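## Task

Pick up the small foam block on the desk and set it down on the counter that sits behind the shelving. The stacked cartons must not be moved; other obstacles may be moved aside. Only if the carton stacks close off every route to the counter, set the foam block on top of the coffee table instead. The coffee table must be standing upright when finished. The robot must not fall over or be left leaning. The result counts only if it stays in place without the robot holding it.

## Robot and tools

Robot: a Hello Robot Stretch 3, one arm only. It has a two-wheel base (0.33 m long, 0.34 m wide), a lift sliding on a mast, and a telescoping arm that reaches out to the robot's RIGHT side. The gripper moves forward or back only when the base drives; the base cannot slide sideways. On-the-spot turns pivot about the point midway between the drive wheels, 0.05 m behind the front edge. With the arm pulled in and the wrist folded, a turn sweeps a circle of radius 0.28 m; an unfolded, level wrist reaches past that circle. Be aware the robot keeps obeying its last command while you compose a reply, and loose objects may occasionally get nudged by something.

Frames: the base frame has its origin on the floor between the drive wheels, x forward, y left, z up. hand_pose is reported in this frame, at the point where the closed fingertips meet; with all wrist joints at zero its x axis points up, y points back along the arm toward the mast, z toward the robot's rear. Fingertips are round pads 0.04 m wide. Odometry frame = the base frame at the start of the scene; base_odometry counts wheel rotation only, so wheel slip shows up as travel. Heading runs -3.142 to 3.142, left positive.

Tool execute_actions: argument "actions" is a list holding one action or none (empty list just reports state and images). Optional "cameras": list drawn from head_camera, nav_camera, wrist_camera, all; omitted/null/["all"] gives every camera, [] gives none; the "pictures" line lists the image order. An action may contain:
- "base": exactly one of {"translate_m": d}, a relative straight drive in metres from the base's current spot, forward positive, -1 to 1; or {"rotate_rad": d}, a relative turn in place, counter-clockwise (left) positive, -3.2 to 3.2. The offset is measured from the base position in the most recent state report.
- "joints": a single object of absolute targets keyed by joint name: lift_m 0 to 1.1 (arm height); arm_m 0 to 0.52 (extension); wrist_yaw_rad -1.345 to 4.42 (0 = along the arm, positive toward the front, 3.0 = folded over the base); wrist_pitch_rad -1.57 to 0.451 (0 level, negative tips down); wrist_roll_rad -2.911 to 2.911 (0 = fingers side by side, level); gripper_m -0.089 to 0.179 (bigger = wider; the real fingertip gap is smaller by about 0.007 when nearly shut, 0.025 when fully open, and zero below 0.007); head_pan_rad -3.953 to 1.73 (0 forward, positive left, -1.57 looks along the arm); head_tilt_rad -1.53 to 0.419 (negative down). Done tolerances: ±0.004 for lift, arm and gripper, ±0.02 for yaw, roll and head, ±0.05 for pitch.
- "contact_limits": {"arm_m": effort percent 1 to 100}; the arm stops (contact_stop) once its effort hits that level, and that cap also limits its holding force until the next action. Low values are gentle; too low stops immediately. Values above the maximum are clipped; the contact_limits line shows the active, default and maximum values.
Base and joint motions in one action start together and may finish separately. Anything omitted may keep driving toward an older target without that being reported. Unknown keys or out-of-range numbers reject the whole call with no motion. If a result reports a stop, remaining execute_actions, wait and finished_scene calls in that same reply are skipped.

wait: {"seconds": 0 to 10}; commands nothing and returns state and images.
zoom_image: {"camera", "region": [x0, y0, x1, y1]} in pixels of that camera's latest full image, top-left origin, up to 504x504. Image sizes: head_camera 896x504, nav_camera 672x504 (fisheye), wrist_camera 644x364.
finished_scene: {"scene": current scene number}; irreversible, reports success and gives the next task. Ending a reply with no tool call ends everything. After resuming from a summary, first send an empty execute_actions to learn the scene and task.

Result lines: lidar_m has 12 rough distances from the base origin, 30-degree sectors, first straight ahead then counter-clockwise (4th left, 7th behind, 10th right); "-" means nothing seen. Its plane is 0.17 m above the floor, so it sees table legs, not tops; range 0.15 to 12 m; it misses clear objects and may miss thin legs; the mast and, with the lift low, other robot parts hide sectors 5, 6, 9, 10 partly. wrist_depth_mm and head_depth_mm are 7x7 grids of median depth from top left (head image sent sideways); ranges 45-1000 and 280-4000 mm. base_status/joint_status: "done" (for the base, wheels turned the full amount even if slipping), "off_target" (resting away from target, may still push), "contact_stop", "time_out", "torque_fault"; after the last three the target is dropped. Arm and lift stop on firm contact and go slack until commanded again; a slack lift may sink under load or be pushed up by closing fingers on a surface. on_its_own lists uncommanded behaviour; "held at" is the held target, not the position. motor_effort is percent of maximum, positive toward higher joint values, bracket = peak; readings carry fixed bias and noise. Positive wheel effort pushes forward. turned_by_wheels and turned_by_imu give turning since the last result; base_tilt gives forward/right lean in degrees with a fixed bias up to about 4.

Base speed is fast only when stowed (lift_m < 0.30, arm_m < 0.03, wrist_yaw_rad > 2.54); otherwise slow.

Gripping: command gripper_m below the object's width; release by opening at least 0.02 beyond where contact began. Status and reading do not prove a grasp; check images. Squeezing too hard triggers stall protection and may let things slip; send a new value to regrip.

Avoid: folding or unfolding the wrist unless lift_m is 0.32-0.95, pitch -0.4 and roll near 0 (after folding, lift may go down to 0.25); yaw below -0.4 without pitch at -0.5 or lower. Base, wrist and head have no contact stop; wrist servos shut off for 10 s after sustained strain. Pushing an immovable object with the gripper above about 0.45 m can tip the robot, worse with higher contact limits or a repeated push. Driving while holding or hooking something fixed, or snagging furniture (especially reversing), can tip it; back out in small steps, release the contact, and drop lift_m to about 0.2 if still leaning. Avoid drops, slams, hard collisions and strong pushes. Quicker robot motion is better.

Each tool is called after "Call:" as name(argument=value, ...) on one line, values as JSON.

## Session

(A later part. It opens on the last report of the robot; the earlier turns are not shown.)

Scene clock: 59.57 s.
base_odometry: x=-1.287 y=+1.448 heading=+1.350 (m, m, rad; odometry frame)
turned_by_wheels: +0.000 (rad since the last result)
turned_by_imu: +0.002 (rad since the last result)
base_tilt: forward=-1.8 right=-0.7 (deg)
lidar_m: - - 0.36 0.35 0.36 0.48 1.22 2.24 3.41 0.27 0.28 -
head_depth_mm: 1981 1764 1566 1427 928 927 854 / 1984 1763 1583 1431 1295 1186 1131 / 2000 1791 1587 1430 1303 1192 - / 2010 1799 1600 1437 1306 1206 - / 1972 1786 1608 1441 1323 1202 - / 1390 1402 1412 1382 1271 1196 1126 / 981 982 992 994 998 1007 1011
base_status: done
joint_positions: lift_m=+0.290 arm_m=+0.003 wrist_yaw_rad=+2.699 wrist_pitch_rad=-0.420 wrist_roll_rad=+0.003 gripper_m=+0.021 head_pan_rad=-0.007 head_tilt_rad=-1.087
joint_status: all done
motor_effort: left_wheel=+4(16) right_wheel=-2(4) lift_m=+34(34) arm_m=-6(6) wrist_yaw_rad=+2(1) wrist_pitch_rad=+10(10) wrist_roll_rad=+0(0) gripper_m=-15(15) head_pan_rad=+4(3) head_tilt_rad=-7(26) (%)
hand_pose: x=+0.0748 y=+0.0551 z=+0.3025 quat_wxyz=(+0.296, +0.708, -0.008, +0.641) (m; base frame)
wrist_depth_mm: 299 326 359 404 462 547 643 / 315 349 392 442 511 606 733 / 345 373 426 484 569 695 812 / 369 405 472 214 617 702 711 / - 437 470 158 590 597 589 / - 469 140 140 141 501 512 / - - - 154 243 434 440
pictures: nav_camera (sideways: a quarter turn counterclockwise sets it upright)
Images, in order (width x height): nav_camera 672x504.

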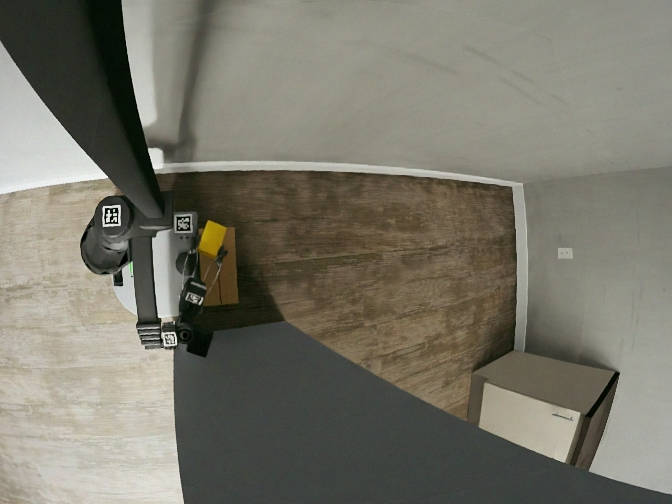

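Call:
execute_actions(actions=[{"base":{"rotate_rad":0.05}}], cameras=[])

Call:
execute_actions(actions=[{"base":{"translate_m":0.9},"joints":{"head_tilt_rad":-0.6,"head_pan_rad":-0.6}}], cameras=["nav_camera","head_camera"])

Scene clock: 60.97 s.
base_odometry: x=-1.287 y=+1.448 heading=+1.400 (m, m, rad; odometry frame)
turned_by_wheels: +0.050 (rad since the last result)
turned_by_imu: +0.050 (rad since the last result)
base_tilt: forward=-1.7 right=-0.7 (deg)
lidar_m: - - 0.36 0.35 0.36 0.51 1.47 2.24 0.28 0.27 0.28 -
head_depth_mm: 1949 1766 1583 1419 1077 951 863 / 1961 1789 1574 1426 1300 1197 1131 / 1989 1795 1589 1433 1312 1198 - / 2001 1775 1603 1437 1302 1031 - / 1803 1740 1593 1447 1318 1205 - / 1164 1209 1255 1292 1281 1195 1122 / 864 885 907 929 961 984 1004
base_status: done
joint_positions: lift_m=+0.290 arm_m=+0.002 wrist_yaw_rad=+2.699 wrist_pitch_rad=-0.420 wrist_roll_rad=+0.003 gripper_m=+0.021 head_pan_rad=-0.006 head_tilt_rad=-1.087
joint_status: not commanded
motor_effort: left_wheel=-2(6) right_wheel=+2(3) lift_m=+34(34) arm_m=-5(6) wrist_yaw_rad=+1(0) wrist_pitch_rad=+10(10) wrist_roll_rad=+0(0) gripper_m=-14(16) head_pan_rad=+3(3) head_tilt_rad=-7(7) (%)
hand_pose: x=+0.0748 y=+0.0551 z=+0.3025 quat_wxyz=(+0.296, +0.708, -0.008, +0.641) (m; base frame)
wrist_depth_mm: 302 324 358 394 445 507 596 / 321 346 386 429 488 569 670 / 344 376 422 470 541 638 733 / 378 412 461 214 598 689 728 / - 448 472 159 596 597 590 / - 476 141 141 140 502 504 / - - - 152 245 445 440
pictures: none
No camera images: the call's "cameras" was empty. Leave "cameras" out to get every camera's image.

Scene clock: 65.73 s.
base_odometry: x=-1.134 y=+2.335 heading=+1.400 (m, m, rad; odometry frame)
turned_by_wheels: +0.000 (rad since the last result)
turned_by_imu: +0.004 (rad since the last result)
base_tilt: forward=-1.7 right=-0.7 (deg)
lidar_m: - - 0.34 0.33 0.34 0.48 1.41 0.59 0.75 2.13 1.83 -
head_depth_mm: 1338 1417 1185 1264 1376 1464 1240 / 1274 1359 1352 1483 1625 1458 1241 / 1200 1339 1482 1670 1768 1454 1240 / 1137 1256 1403 1591 1723 1472 1239 / 1082 1189 1314 1499 1649 1451 1242 / 1032 1128 1248 1392 1559 1470 1239 / 984 1072 1182 1315 1462 1458 1244
base_status: done
joint_positions: lift_m=+0.290 arm_m=+0.002 wrist_yaw_rad=+2.699 wrist_pitch_rad=-0.420 wrist_roll_rad=+0.003 gripper_m=+0.021 head_pan_rad=-0.593 head_tilt_rad=-0.605
joint_status: all done
motor_effort: left_wheel=-3(9) right_wheel=+2(7) lift_m=+34(34) arm_m=-5(5) wrist_yaw_rad=+1(0) wrist_pitch_rad=+10(10) wrist_roll_rad=+0(0) gripper_m=-14(16) head_pan_rad=-2(35) head_tilt_rad=+3(36) (%)
hand_pose: x=+0.0748 y=+0.0551 z=+0.3025 quat_wxyz=(+0.296, +0.708, -0.008, +0.641) (m; base frame)
wrist_depth_mm: 290 312 342 377 431 479 552 / 305 336 369 407 464 546 651 / 333 353 403 454 520 611 719 / 364 392 440 215 562 660 730 / - 431 461 158 604 592 597 / - 457 141 140 140 509 505 / - - - 153 244 429 437
pictures: head_camera (sideways: a quarter turn clockwise sets it upright), nav_camera (sideways: a quarter turn counterclockwise sets it upright)
Images, in order (width x height): head_camera 896x504, nav_camera 672x504.

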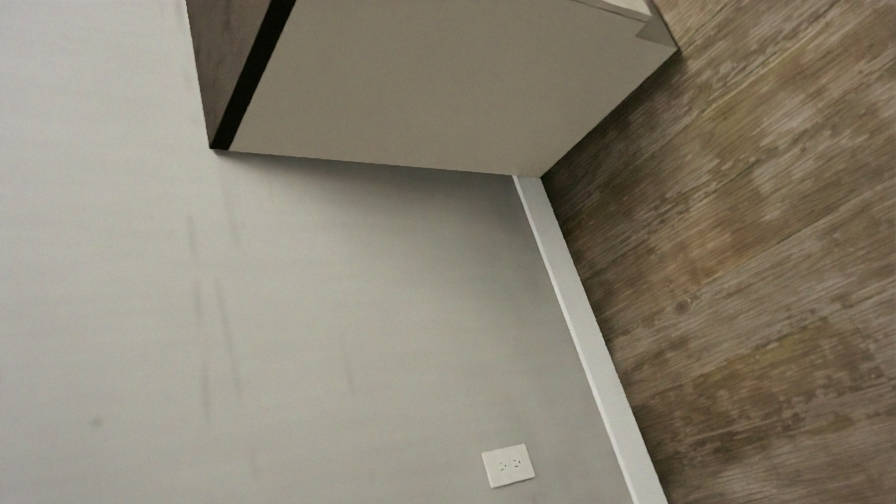

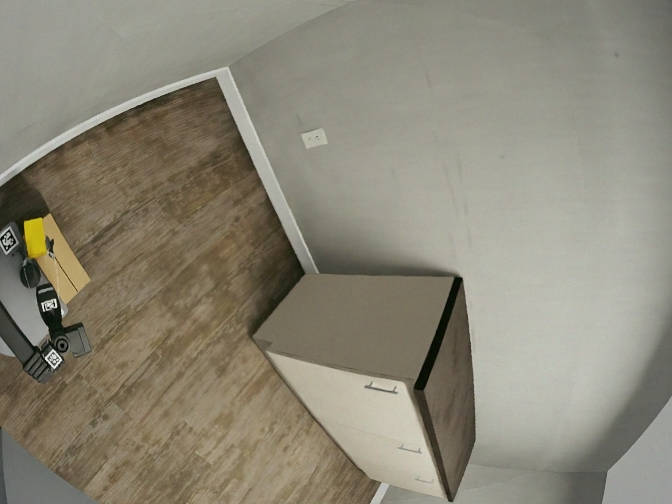

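Call:
execute_actions(actions=[{"base":{"translate_m":-0.12}}], cameras=[])

Call:
execute_actions(actions=[{"base":{"rotate_rad":1.55},"joints":{"head_pan_rad":-2.7}}], cameras=["nav_camera"])

Scene clock: 68.10 s.
base_odometry: x=-1.155 y=+2.217 heading=+1.400 (m, m, rad; odometry frame)
turned_by_wheels: +0.000 (rad since the last result)
turned_by_imu: -0.001 (rad since the last result)
base_tilt: forward=-1.7 right=-0.8 (deg)
lidar_m: 0.17 0.17 0.34 0.33 0.35 0.49 1.42 0.49 0.58 1.69 1.13 0.17
head_depth_mm: 1493 1480 1175 1283 1453 1461 1236 / 1396 1486 1338 1470 1607 1459 1239 / 1326 1448 1562 1755 1769 1471 1237 / 1254 1390 1551 1738 1785 1455 1244 / 1188 1317 1457 1630 1728 1471 1248 / 1139 1245 1366 1531 1664 1466 1240 / 1093 1178 1307 1434 1618 1455 1243
base_status: done
joint_positions: lift_m=+0.290 arm_m=+0.002 wrist_yaw_rad=+2.699 wrist_pitch_rad=-0.420 wrist_roll_rad=+0.003 gripper_m=+0.021 head_pan_rad=-0.593 head_tilt_rad=-0.605
joint_status: not commanded
motor_effort: left_wheel=-3(13) right_wheel=+2(5) lift_m=+34(34) arm_m=-6(6) wrist_yaw_rad=+1(1) wrist_pitch_rad=+10(10) wrist_roll_rad=+0(0) gripper_m=-15(16) head_pan_rad=-3(4) head_tilt_rad=+3(3) (%)
hand_pose: x=+0.0748 y=+0.0551 z=+0.3025 quat_wxyz=(+0.296, +0.708, -0.008, +0.641) (m; base frame)
wrist_depth_mm: 286 310 347 381 427 485 554 / 308 334 368 417 476 542 648 / 332 365 407 454 522 602 720 / 363 395 441 215 570 661 722 / - 427 456 159 597 601 595 / - 456 141 141 140 291 502 / - - - 153 284 253 251
pictures: none
No camera images: the call's "cameras" was empty. Leave "cameras" out to get every camera's image.

Scene clock: 70.40 s.
base_odometry: x=-1.155 y=+2.217 heading=+2.950 (m, m, rad; odometry frame)
turned_by_wheels: +1.550 (rad since the last result)
turned_by_imu: +1.546 (rad since the last result)
base_tilt: forward=-1.7 right=-0.8 (deg)
lidar_m: 0.33 0.35 0.47 1.25 0.49 0.56 1.51 1.13 0.18 0.18 0.18 0.35
head_depth_mm: 2966 3175 3146 2290 1770 1462 1240 / 3021 2183 2707 2253 1782 1463 1238 / 2663 1792 1944 2174 1776 1475 1249 / 2285 1500 1541 1747 1770 1464 1250 / 1967 1495 1272 1416 1617 1460 1239 / 1730 1497 1205 1380 1621 1471 1243 / 1532 1497 1300 1504 1716 1465 1246
base_status: done
joint_positions: lift_m=+0.290 arm_m=+0.003 wrist_yaw_rad=+2.699 wrist_pitch_rad=-0.420 wrist_roll_rad=+0.003 gripper_m=+0.021 head_pan_rad=-2.693 head_tilt_rad=-0.605
joint_status: all done
motor_effort: left_wheel=-4(11) right_wheel=+3(8) lift_m=+34(34) arm_m=-6(7) wrist_yaw_rad=+1(2) wrist_pitch_rad=+10(10) wrist_roll_rad=+0(0) gripper_m=-15(15) head_pan_rad=-2(39) head_tilt_rad=+3(3) (%)
hand_pose: x=+0.0748 y=+0.0551 z=+0.3025 quat_wxyz=(+0.296, +0.708, -0.008, +0.641) (m; base frame)
wrist_depth_mm: - - - 686 439 329 259 / - - - 735 464 333 266 / 930 899 925 780 499 353 274 / 708 700 709 215 513 369 286 / - 597 594 159 466 386 296 / - 501 141 141 140 395 305 / - - - 152 424 380 318
pictures: nav_camera (sideways: a quarter turn counterclockwise sets it upright)
Images, in order (width x height): nav_camera 672x504.

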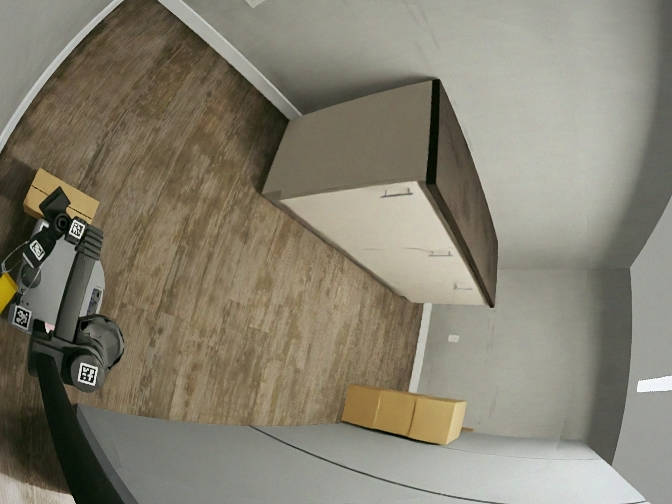

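Call:
execute_actions(actions=[{"base":{"translate_m":-0.6}}], cameras=[])

Call:
execute_actions(actions=[{"base":{"translate_m":-0.55},"joints":{"lift_m":0.93,"wrist_yaw_rad":0,"head_pan_rad":-1.57}}], cameras=[])

Call:
execute_actions(actions=[{"joints":{"wrist_pitch_rad":-0.2,"arm_m":0.1}}])

Scene clock: 74.30 s.
base_odometry: x=-0.566 y=+2.102 heading=+2.950 (m, m, rad; odometry frame)
turned_by_wheels: +0.000 (rad since the last result)
turned_by_imu: -0.003 (rad since the last result)
base_tilt: forward=-1.7 right=-0.7 (deg)
lidar_m: 0.68 0.96 0.41 0.39 0.41 0.55 1.47 1.03 0.77 1.06 1.33 0.50
head_depth_mm: 2433 2633 2799 2265 1788 1462 1235 / 2508 2673 2908 2254 1784 1465 1235 / 2590 1789 1979 2195 1772 1468 1248 / 2325 1520 1567 1774 1776 1466 1242 / 1983 1485 1291 1429 1629 1459 1240 / 1751 1486 1101 1202 1321 1429 1243 / 1545 1492 985 1037 1122 1232 1245
base_status: done
joint_positions: lift_m=+0.290 arm_m=+0.003 wrist_yaw_rad=+2.699 wrist_pitch_rad=-0.420 wrist_roll_rad=+0.003 gripper_m=+0.021 head_pan_rad=-2.693 head_tilt_rad=-0.605
joint_status: not commanded
motor_effort: left_wheel=-3(14) right_wheel=+2(4) lift_m=+34(34) arm_m=-5(6) wrist_yaw_rad=+0(0) wrist_pitch_rad=+10(10) wrist_roll_rad=+0(0) gripper_m=-16(15) head_pan_rad=-4(3) head_tilt_rad=+2(3) (%)
hand_pose: x=+0.0748 y=+0.0551 z=+0.3025 quat_wxyz=(+0.296, +0.708, -0.008, +0.641) (m; base frame)
wrist_depth_mm: 333 361 401 445 - 922 758 / 354 390 428 483 - 953 784 / 380 425 472 544 944 917 795 / 417 459 512 216 719 727 718 / - 502 531 158 590 601 590 / - 515 140 141 141 496 504 / - - - 153 426 436 446
pictures: none
No camera images: the call's "cameras" was empty. Leave "cameras" out to get every camera's image.

Scene clock: 81.10 s.
base_odometry: x=-0.026 y=+1.997 heading=+2.950 (m, m, rad; odometry frame)
turned_by_wheels: +0.000 (rad since the last result)
turned_by_imu: -0.003 (rad since the last result)
base_tilt: forward=-1.7 right=-0.7 (deg)
lidar_m: 1.03 0.55 0.40 0.39 0.40 0.54 0.98 1.04 0.76 0.72 0.75 1.05
head_depth_mm: 1093 1198 925 819 920 - - / 1104 1193 922 822 928 - - / 1107 1202 923 831 897 - - / 1114 1215 925 833 922 1121 1238 / 1124 1220 922 840 968 1145 1246 / 1121 1243 922 848 1009 1394 1243 / 1122 1250 1400 1578 1721 1475 1242
base_status: done
joint_positions: lift_m=+0.930 arm_m=+0.003 wrist_yaw_rad=+0.001 wrist_pitch_rad=-0.420 wrist_roll_rad=+0.003 gripper_m=+0.021 head_pan_rad=-1.577 head_tilt_rad=-0.605
joint_status: all done
motor_effort: left_wheel=-3(13) right_wheel=+2(5) lift_m=+50(52) arm_m=-6(6) wrist_yaw_rad=-1(3) wrist_pitch_rad=+10(10) wrist_roll_rad=+0(0) gripper_m=-16(15) head_pan_rad=+4(40) head_tilt_rad=+3(2) (%)
hand_pose: x=-0.0212 y=-0.3717 z=+0.9420 quat_wxyz=(+0.691, +0.148, -0.692, -0.147) (m; base frame)
wrist_depth_mm: 967 946 736 740 744 765 760 / - 483 469 462 476 469 471 / - - 523 521 509 522 518 / - - 577 214 562 585 579 / - - 611 158 608 637 650 / - - 141 140 141 731 731 / - - 893 152 852 845 849
pictures: none
No camera images: the call's "cameras" was empty. Leave "cameras" out to get every camera's image.

Scene clock: 83.07 s.
base_odometry: x=-0.026 y=+1.997 heading=+2.950 (m, m, rad; odometry frame)
turned_by_wheels: +0.000 (rad since the last result)
turned_by_imu: +0.000 (rad since the last result)
base_tilt: forward=-1.7 right=-0.7 (deg)
lidar_m: 1.03 0.56 0.40 0.39 0.40 0.54 0.98 1.04 0.75 0.72 0.75 1.05
head_depth_mm: 1095 1201 922 - - - 1238 / 1095 1200 923 764 - 1303 1241 / 1110 1201 924 - - - 1239 / 1114 1214 923 818 968 1137 1238 / 1123 1216 924 839 968 1151 1244 / 1125 1243 921 847 1002 1380 1245 / 1132 1244 1398 1591 1719 1459 1240
base_status: not commanded
joint_positions: lift_m=+0.930 arm_m=+0.100 wrist_yaw_rad=+0.001 wrist_pitch_rad=-0.225 wrist_roll_rad=+0.003 gripper_m=+0.021 head_pan_rad=-1.577 head_tilt_rad=-0.605
joint_status: all done
motor_effort: left_wheel=-3(3) right_wheel=+2(2) lift_m=+49(50) arm_m=+5(5) wrist_yaw_rad=+0(1) wrist_pitch_rad=+13(14) wrist_roll_rad=+0(0) gripper_m=-16(15) head_pan_rad=+4(3) head_tilt_rad=+3(3) (%)
hand_pose: x=-0.0213 y=-0.4889 z=+0.9877 quat_wxyz=(+0.702, +0.080, -0.703, -0.080) (m; base frame)
wrist_depth_mm: 857 861 858 880 847 870 853 / 902 902 926 935 927 931 947 / 989 965 637 626 632 644 636 / - 413 409 215 419 418 425 / - 451 411 159 404 442 443 / - 478 141 141 141 476 479 / - - 517 152 515 516 519
pictures: head_camera (sideways: a quarter turn clockwise sets it upright), nav_camera (sideways: a quarter turn counterclockwise sets it upright), wrist_camera
Images, in order (width x height): head_camera 896x504, nav_camera 672x504, wrist_camera 644x364.

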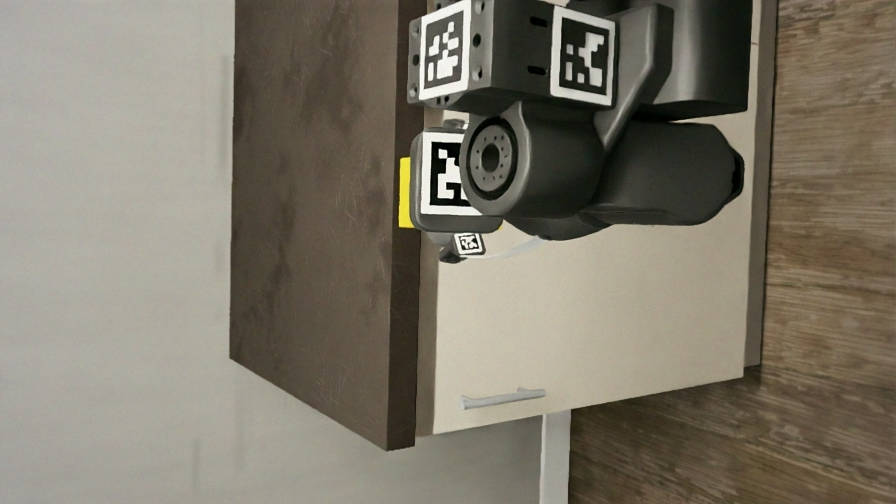

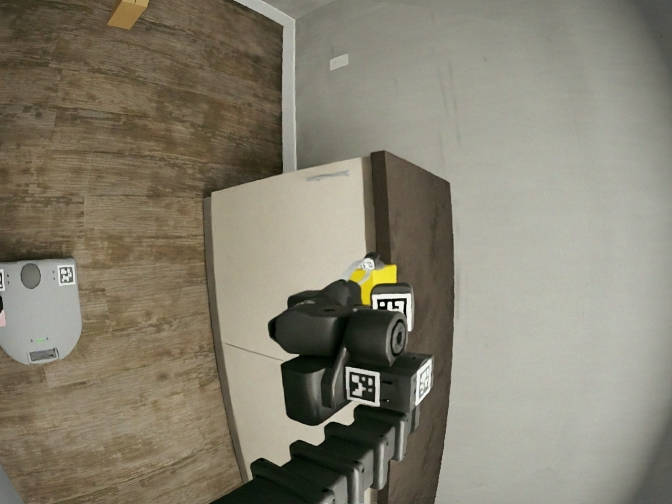

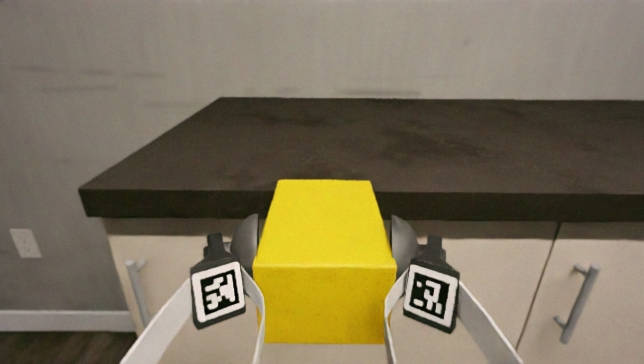

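Call:
execute_actions(actions=[{"joints":{"arm_m":0.47}}], cameras=[])

Scene clock: 87.20 s.
base_odometry: x=-0.026 y=+1.997 heading=+2.950 (m, m, rad; odometry frame)
turned_by_wheels: +0.000 (rad since the last result)
turned_by_imu: +0.000 (rad since the last result)
base_tilt: forward=-1.8 right=-0.7 (deg)
lidar_m: 1.03 0.55 0.40 0.39 0.40 0.54 0.98 1.04 0.76 0.72 0.75 1.05
head_depth_mm: 1101 1196 - 840 939 1107 1242 / 1096 1188 835 821 948 1114 1246 / 1108 1197 821 829 957 1123 1244 / 1106 1213 923 836 959 1137 1240 / 1121 1219 922 839 968 1145 1242 / 1122 1234 920 845 997 1396 1238 / 1127 1242 1410 1582 1724 1463 1236
base_status: not commanded
joint_positions: lift_m=+0.930 arm_m=+0.470 wrist_yaw_rad=+0.001 wrist_pitch_rad=-0.225 wrist_roll_rad=+0.003 gripper_m=+0.021 head_pan_rad=-1.577 head_tilt_rad=-0.605
joint_status: all done
motor_effort: left_wheel=-2(3) right_wheel=+2(2) lift_m=+51(51) arm_m=+5(6) wrist_yaw_rad=-1(1) wrist_pitch_rad=+12(13) wrist_roll_rad=+0(0) gripper_m=-16(15) head_pan_rad=+4(4) head_tilt_rad=+3(3) (%)
hand_pose: x=-0.0214 y=-0.8590 z=+0.9879 quat_wxyz=(+0.702, +0.080, -0.703, -0.079) (m; base frame)
wrist_depth_mm: 541 542 538 537 544 530 532 / 567 565 579 569 568 575 570 / 618 606 589 583 595 593 587 / 647 405 407 215 418 417 421 / 303 304 307 159 312 311 313 / 243 243 141 141 140 246 247 / 202 203 198 153 197 204 206
pictures: none
No camera images: the call's "cameras" was empty. Leave "cameras" out to get every camera's image.

Call:
execute_actions(actions=[{"joints":{"lift_m":0.895}}], cameras=[])

Call:
execute_actions(actions=[{"joints":{"gripper_m":0.13}}], cameras=[])

Call:
execute_actions(actions=[{"joints":{"arm_m":0.33,"lift_m":0.92}}], cameras=["wrist_camera"])

Scene clock: 88.50 s.
base_odometry: x=-0.026 y=+1.997 heading=+2.950 (m, m, rad; odometry frame)
turned_by_wheels: +0.000 (rad since the last result)
turned_by_imu: +0.000 (rad since the last result)
base_tilt: forward=-1.7 right=-0.7 (deg)
lidar_m: 1.03 0.55 0.40 0.39 0.40 0.54 0.98 1.04 0.75 0.72 0.75 1.05
head_depth_mm: 1100 1193 1034 - 941 1106 1236 / 1108 1195 - 825 946 1115 1239 / 1105 1208 - 832 952 1119 1242 / 1115 1202 924 834 964 1136 1247 / 1121 1212 918 839 968 1155 1240 / 1122 1245 924 847 997 1393 1247 / 1127 1241 1397 1588 1716 1468 1238
base_status: not commanded
joint_positions: lift_m=+0.895 arm_m=+0.470 wrist_yaw_rad=+0.001 wrist_pitch_rad=-0.224 wrist_roll_rad=+0.003 gripper_m=+0.021 head_pan_rad=-1.577 head_tilt_rad=-0.605
joint_status: all done
motor_effort: left_wheel=-4(3) right_wheel=+2(2) lift_m=+34(44) arm_m=+6(5) wrist_yaw_rad=+0(0) wrist_pitch_rad=+12(12) wrist_roll_rad=+0(0) gripper_m=-15(15) head_pan_rad=+2(3) head_tilt_rad=+3(2) (%)
hand_pose: x=-0.0214 y=-0.8590 z=+0.9534 quat_wxyz=(+0.702, +0.080, -0.703, -0.079) (m; base frame)
wrist_depth_mm: 543 544 541 535 538 538 535 / 583 566 567 568 564 568 572 / 611 497 499 501 512 506 511 / 326 323 326 214 329 331 336 / 244 242 244 158 246 248 247 / 196 193 141 140 140 197 198 / 163 162 157 153 158 164 165
pictures: none
No camera images: the call's "cameras" was empty. Leave "cameras" out to get every camera's image.

Scene clock: 90.10 s.
base_odometry: x=-0.026 y=+1.997 heading=+2.950 (m, m, rad; odometry frame)
turned_by_wheels: +0.000 (rad since the last result)
turned_by_imu: +0.000 (rad since the last result)
base_tilt: forward=-1.8 right=-0.7 (deg)
lidar_m: 1.03 0.56 0.40 0.38 0.40 0.54 0.98 1.04 0.76 0.72 0.75 1.05
head_depth_mm: 1091 1203 1035 - 946 1111 1246 / 1102 1202 - 827 950 1114 1248 / 1106 1203 - 829 952 1123 1238 / 1106 1207 923 838 961 1132 1235 / 1114 1221 922 842 966 1151 1238 / 1124 1240 923 845 999 1386 1238 / 1131 1253 1388 1584 1722 1461 1238
base_status: not commanded
joint_positions: lift_m=+0.895 arm_m=+0.470 wrist_yaw_rad=+0.001 wrist_pitch_rad=-0.222 wrist_roll_rad=+0.003 gripper_m=+0.130 head_pan_rad=-1.577 head_tilt_rad=-0.605
joint_status: all done
motor_effort: left_wheel=-2(3) right_wheel=+2(2) lift_m=+34(33) arm_m=+5(5) wrist_yaw_rad=-1(0) wrist_pitch_rad=+11(12) wrist_roll_rad=+0(0) gripper_m=+1(81) head_pan_rad=+3(4) head_tilt_rad=+2(2) (%)
hand_pose: x=-0.0214 y=-0.8591 z=+0.9540 quat_wxyz=(+0.702, +0.079, -0.704, -0.079) (m; base frame)
wrist_depth_mm: 541 539 541 537 536 540 537 / 572 561 568 566 568 570 565 / 612 559 495 496 503 507 509 / 328 327 331 332 334 333 339 / 245 258 246 165 248 261 250 / 195 - 188 143 190 - 198 / 168 157 160 153 158 159 165
pictures: none
No camera images: the call's "cameras" was empty. Leave "cameras" out to get every camera's image.

Scene clock: 92.40 s.
base_odometry: x=-0.026 y=+1.997 heading=+2.950 (m, m, rad; odometry frame)
turned_by_wheels: +0.000 (rad since the last result)
turned_by_imu: +0.000 (rad since the last result)
base_tilt: forward=-1.8 right=-0.7 (deg)
lidar_m: 1.03 0.56 0.40 0.39 0.40 0.54 0.98 1.04 0.75 0.72 0.75 1.05
head_depth_mm: 1091 1194 - 831 939 1112 1239 / 1094 1203 - 848 950 1116 1249 / 1104 1205 - 859 955 1120 1235 / 1107 1209 975 836 962 1138 1239 / 1120 1223 926 841 972 1148 1243 / 1127 1241 927 843 995 1389 1242 / 1123 1252 1393 1586 1714 1449 1243
base_status: not commanded
joint_positions: lift_m=+0.920 arm_m=+0.330 wrist_yaw_rad=+0.001 wrist_pitch_rad=-0.221 wrist_roll_rad=+0.003 gripper_m=+0.130 head_pan_rad=-1.577 head_tilt_rad=-0.605
joint_status: all done
motor_effort: left_wheel=-3(3) right_wheel=+2(2) lift_m=+50(52) arm_m=-6(7) wrist_yaw_rad=+0(0) wrist_pitch_rad=+11(11) wrist_roll_rad=+0(0) gripper_m=+1(0) head_pan_rad=+2(3) head_tilt_rad=+3(3) (%)
hand_pose: x=-0.0214 y=-0.7201 z=+0.9788 quat_wxyz=(+0.702, +0.078, -0.704, -0.078) (m; base frame)
wrist_depth_mm: 674 648 658 678 667 658 649 / 696 701 700 705 696 699 708 / 745 728 588 603 601 607 612 / 788 388 391 306 400 398 396 / 291 305 291 287 294 308 296 / 232 - 234 234 232 - 235 / 199 187 193 194 195 189 195
pictures: wrist_camera
Images, in order (width x height): wrist_camera 644x364.

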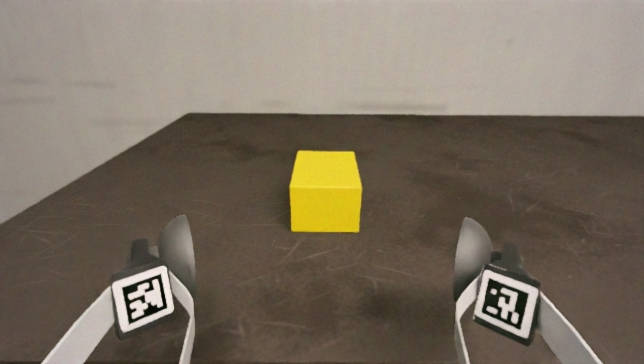

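Call:
finished_scene(scene=1)

The scene is finished: the task was done.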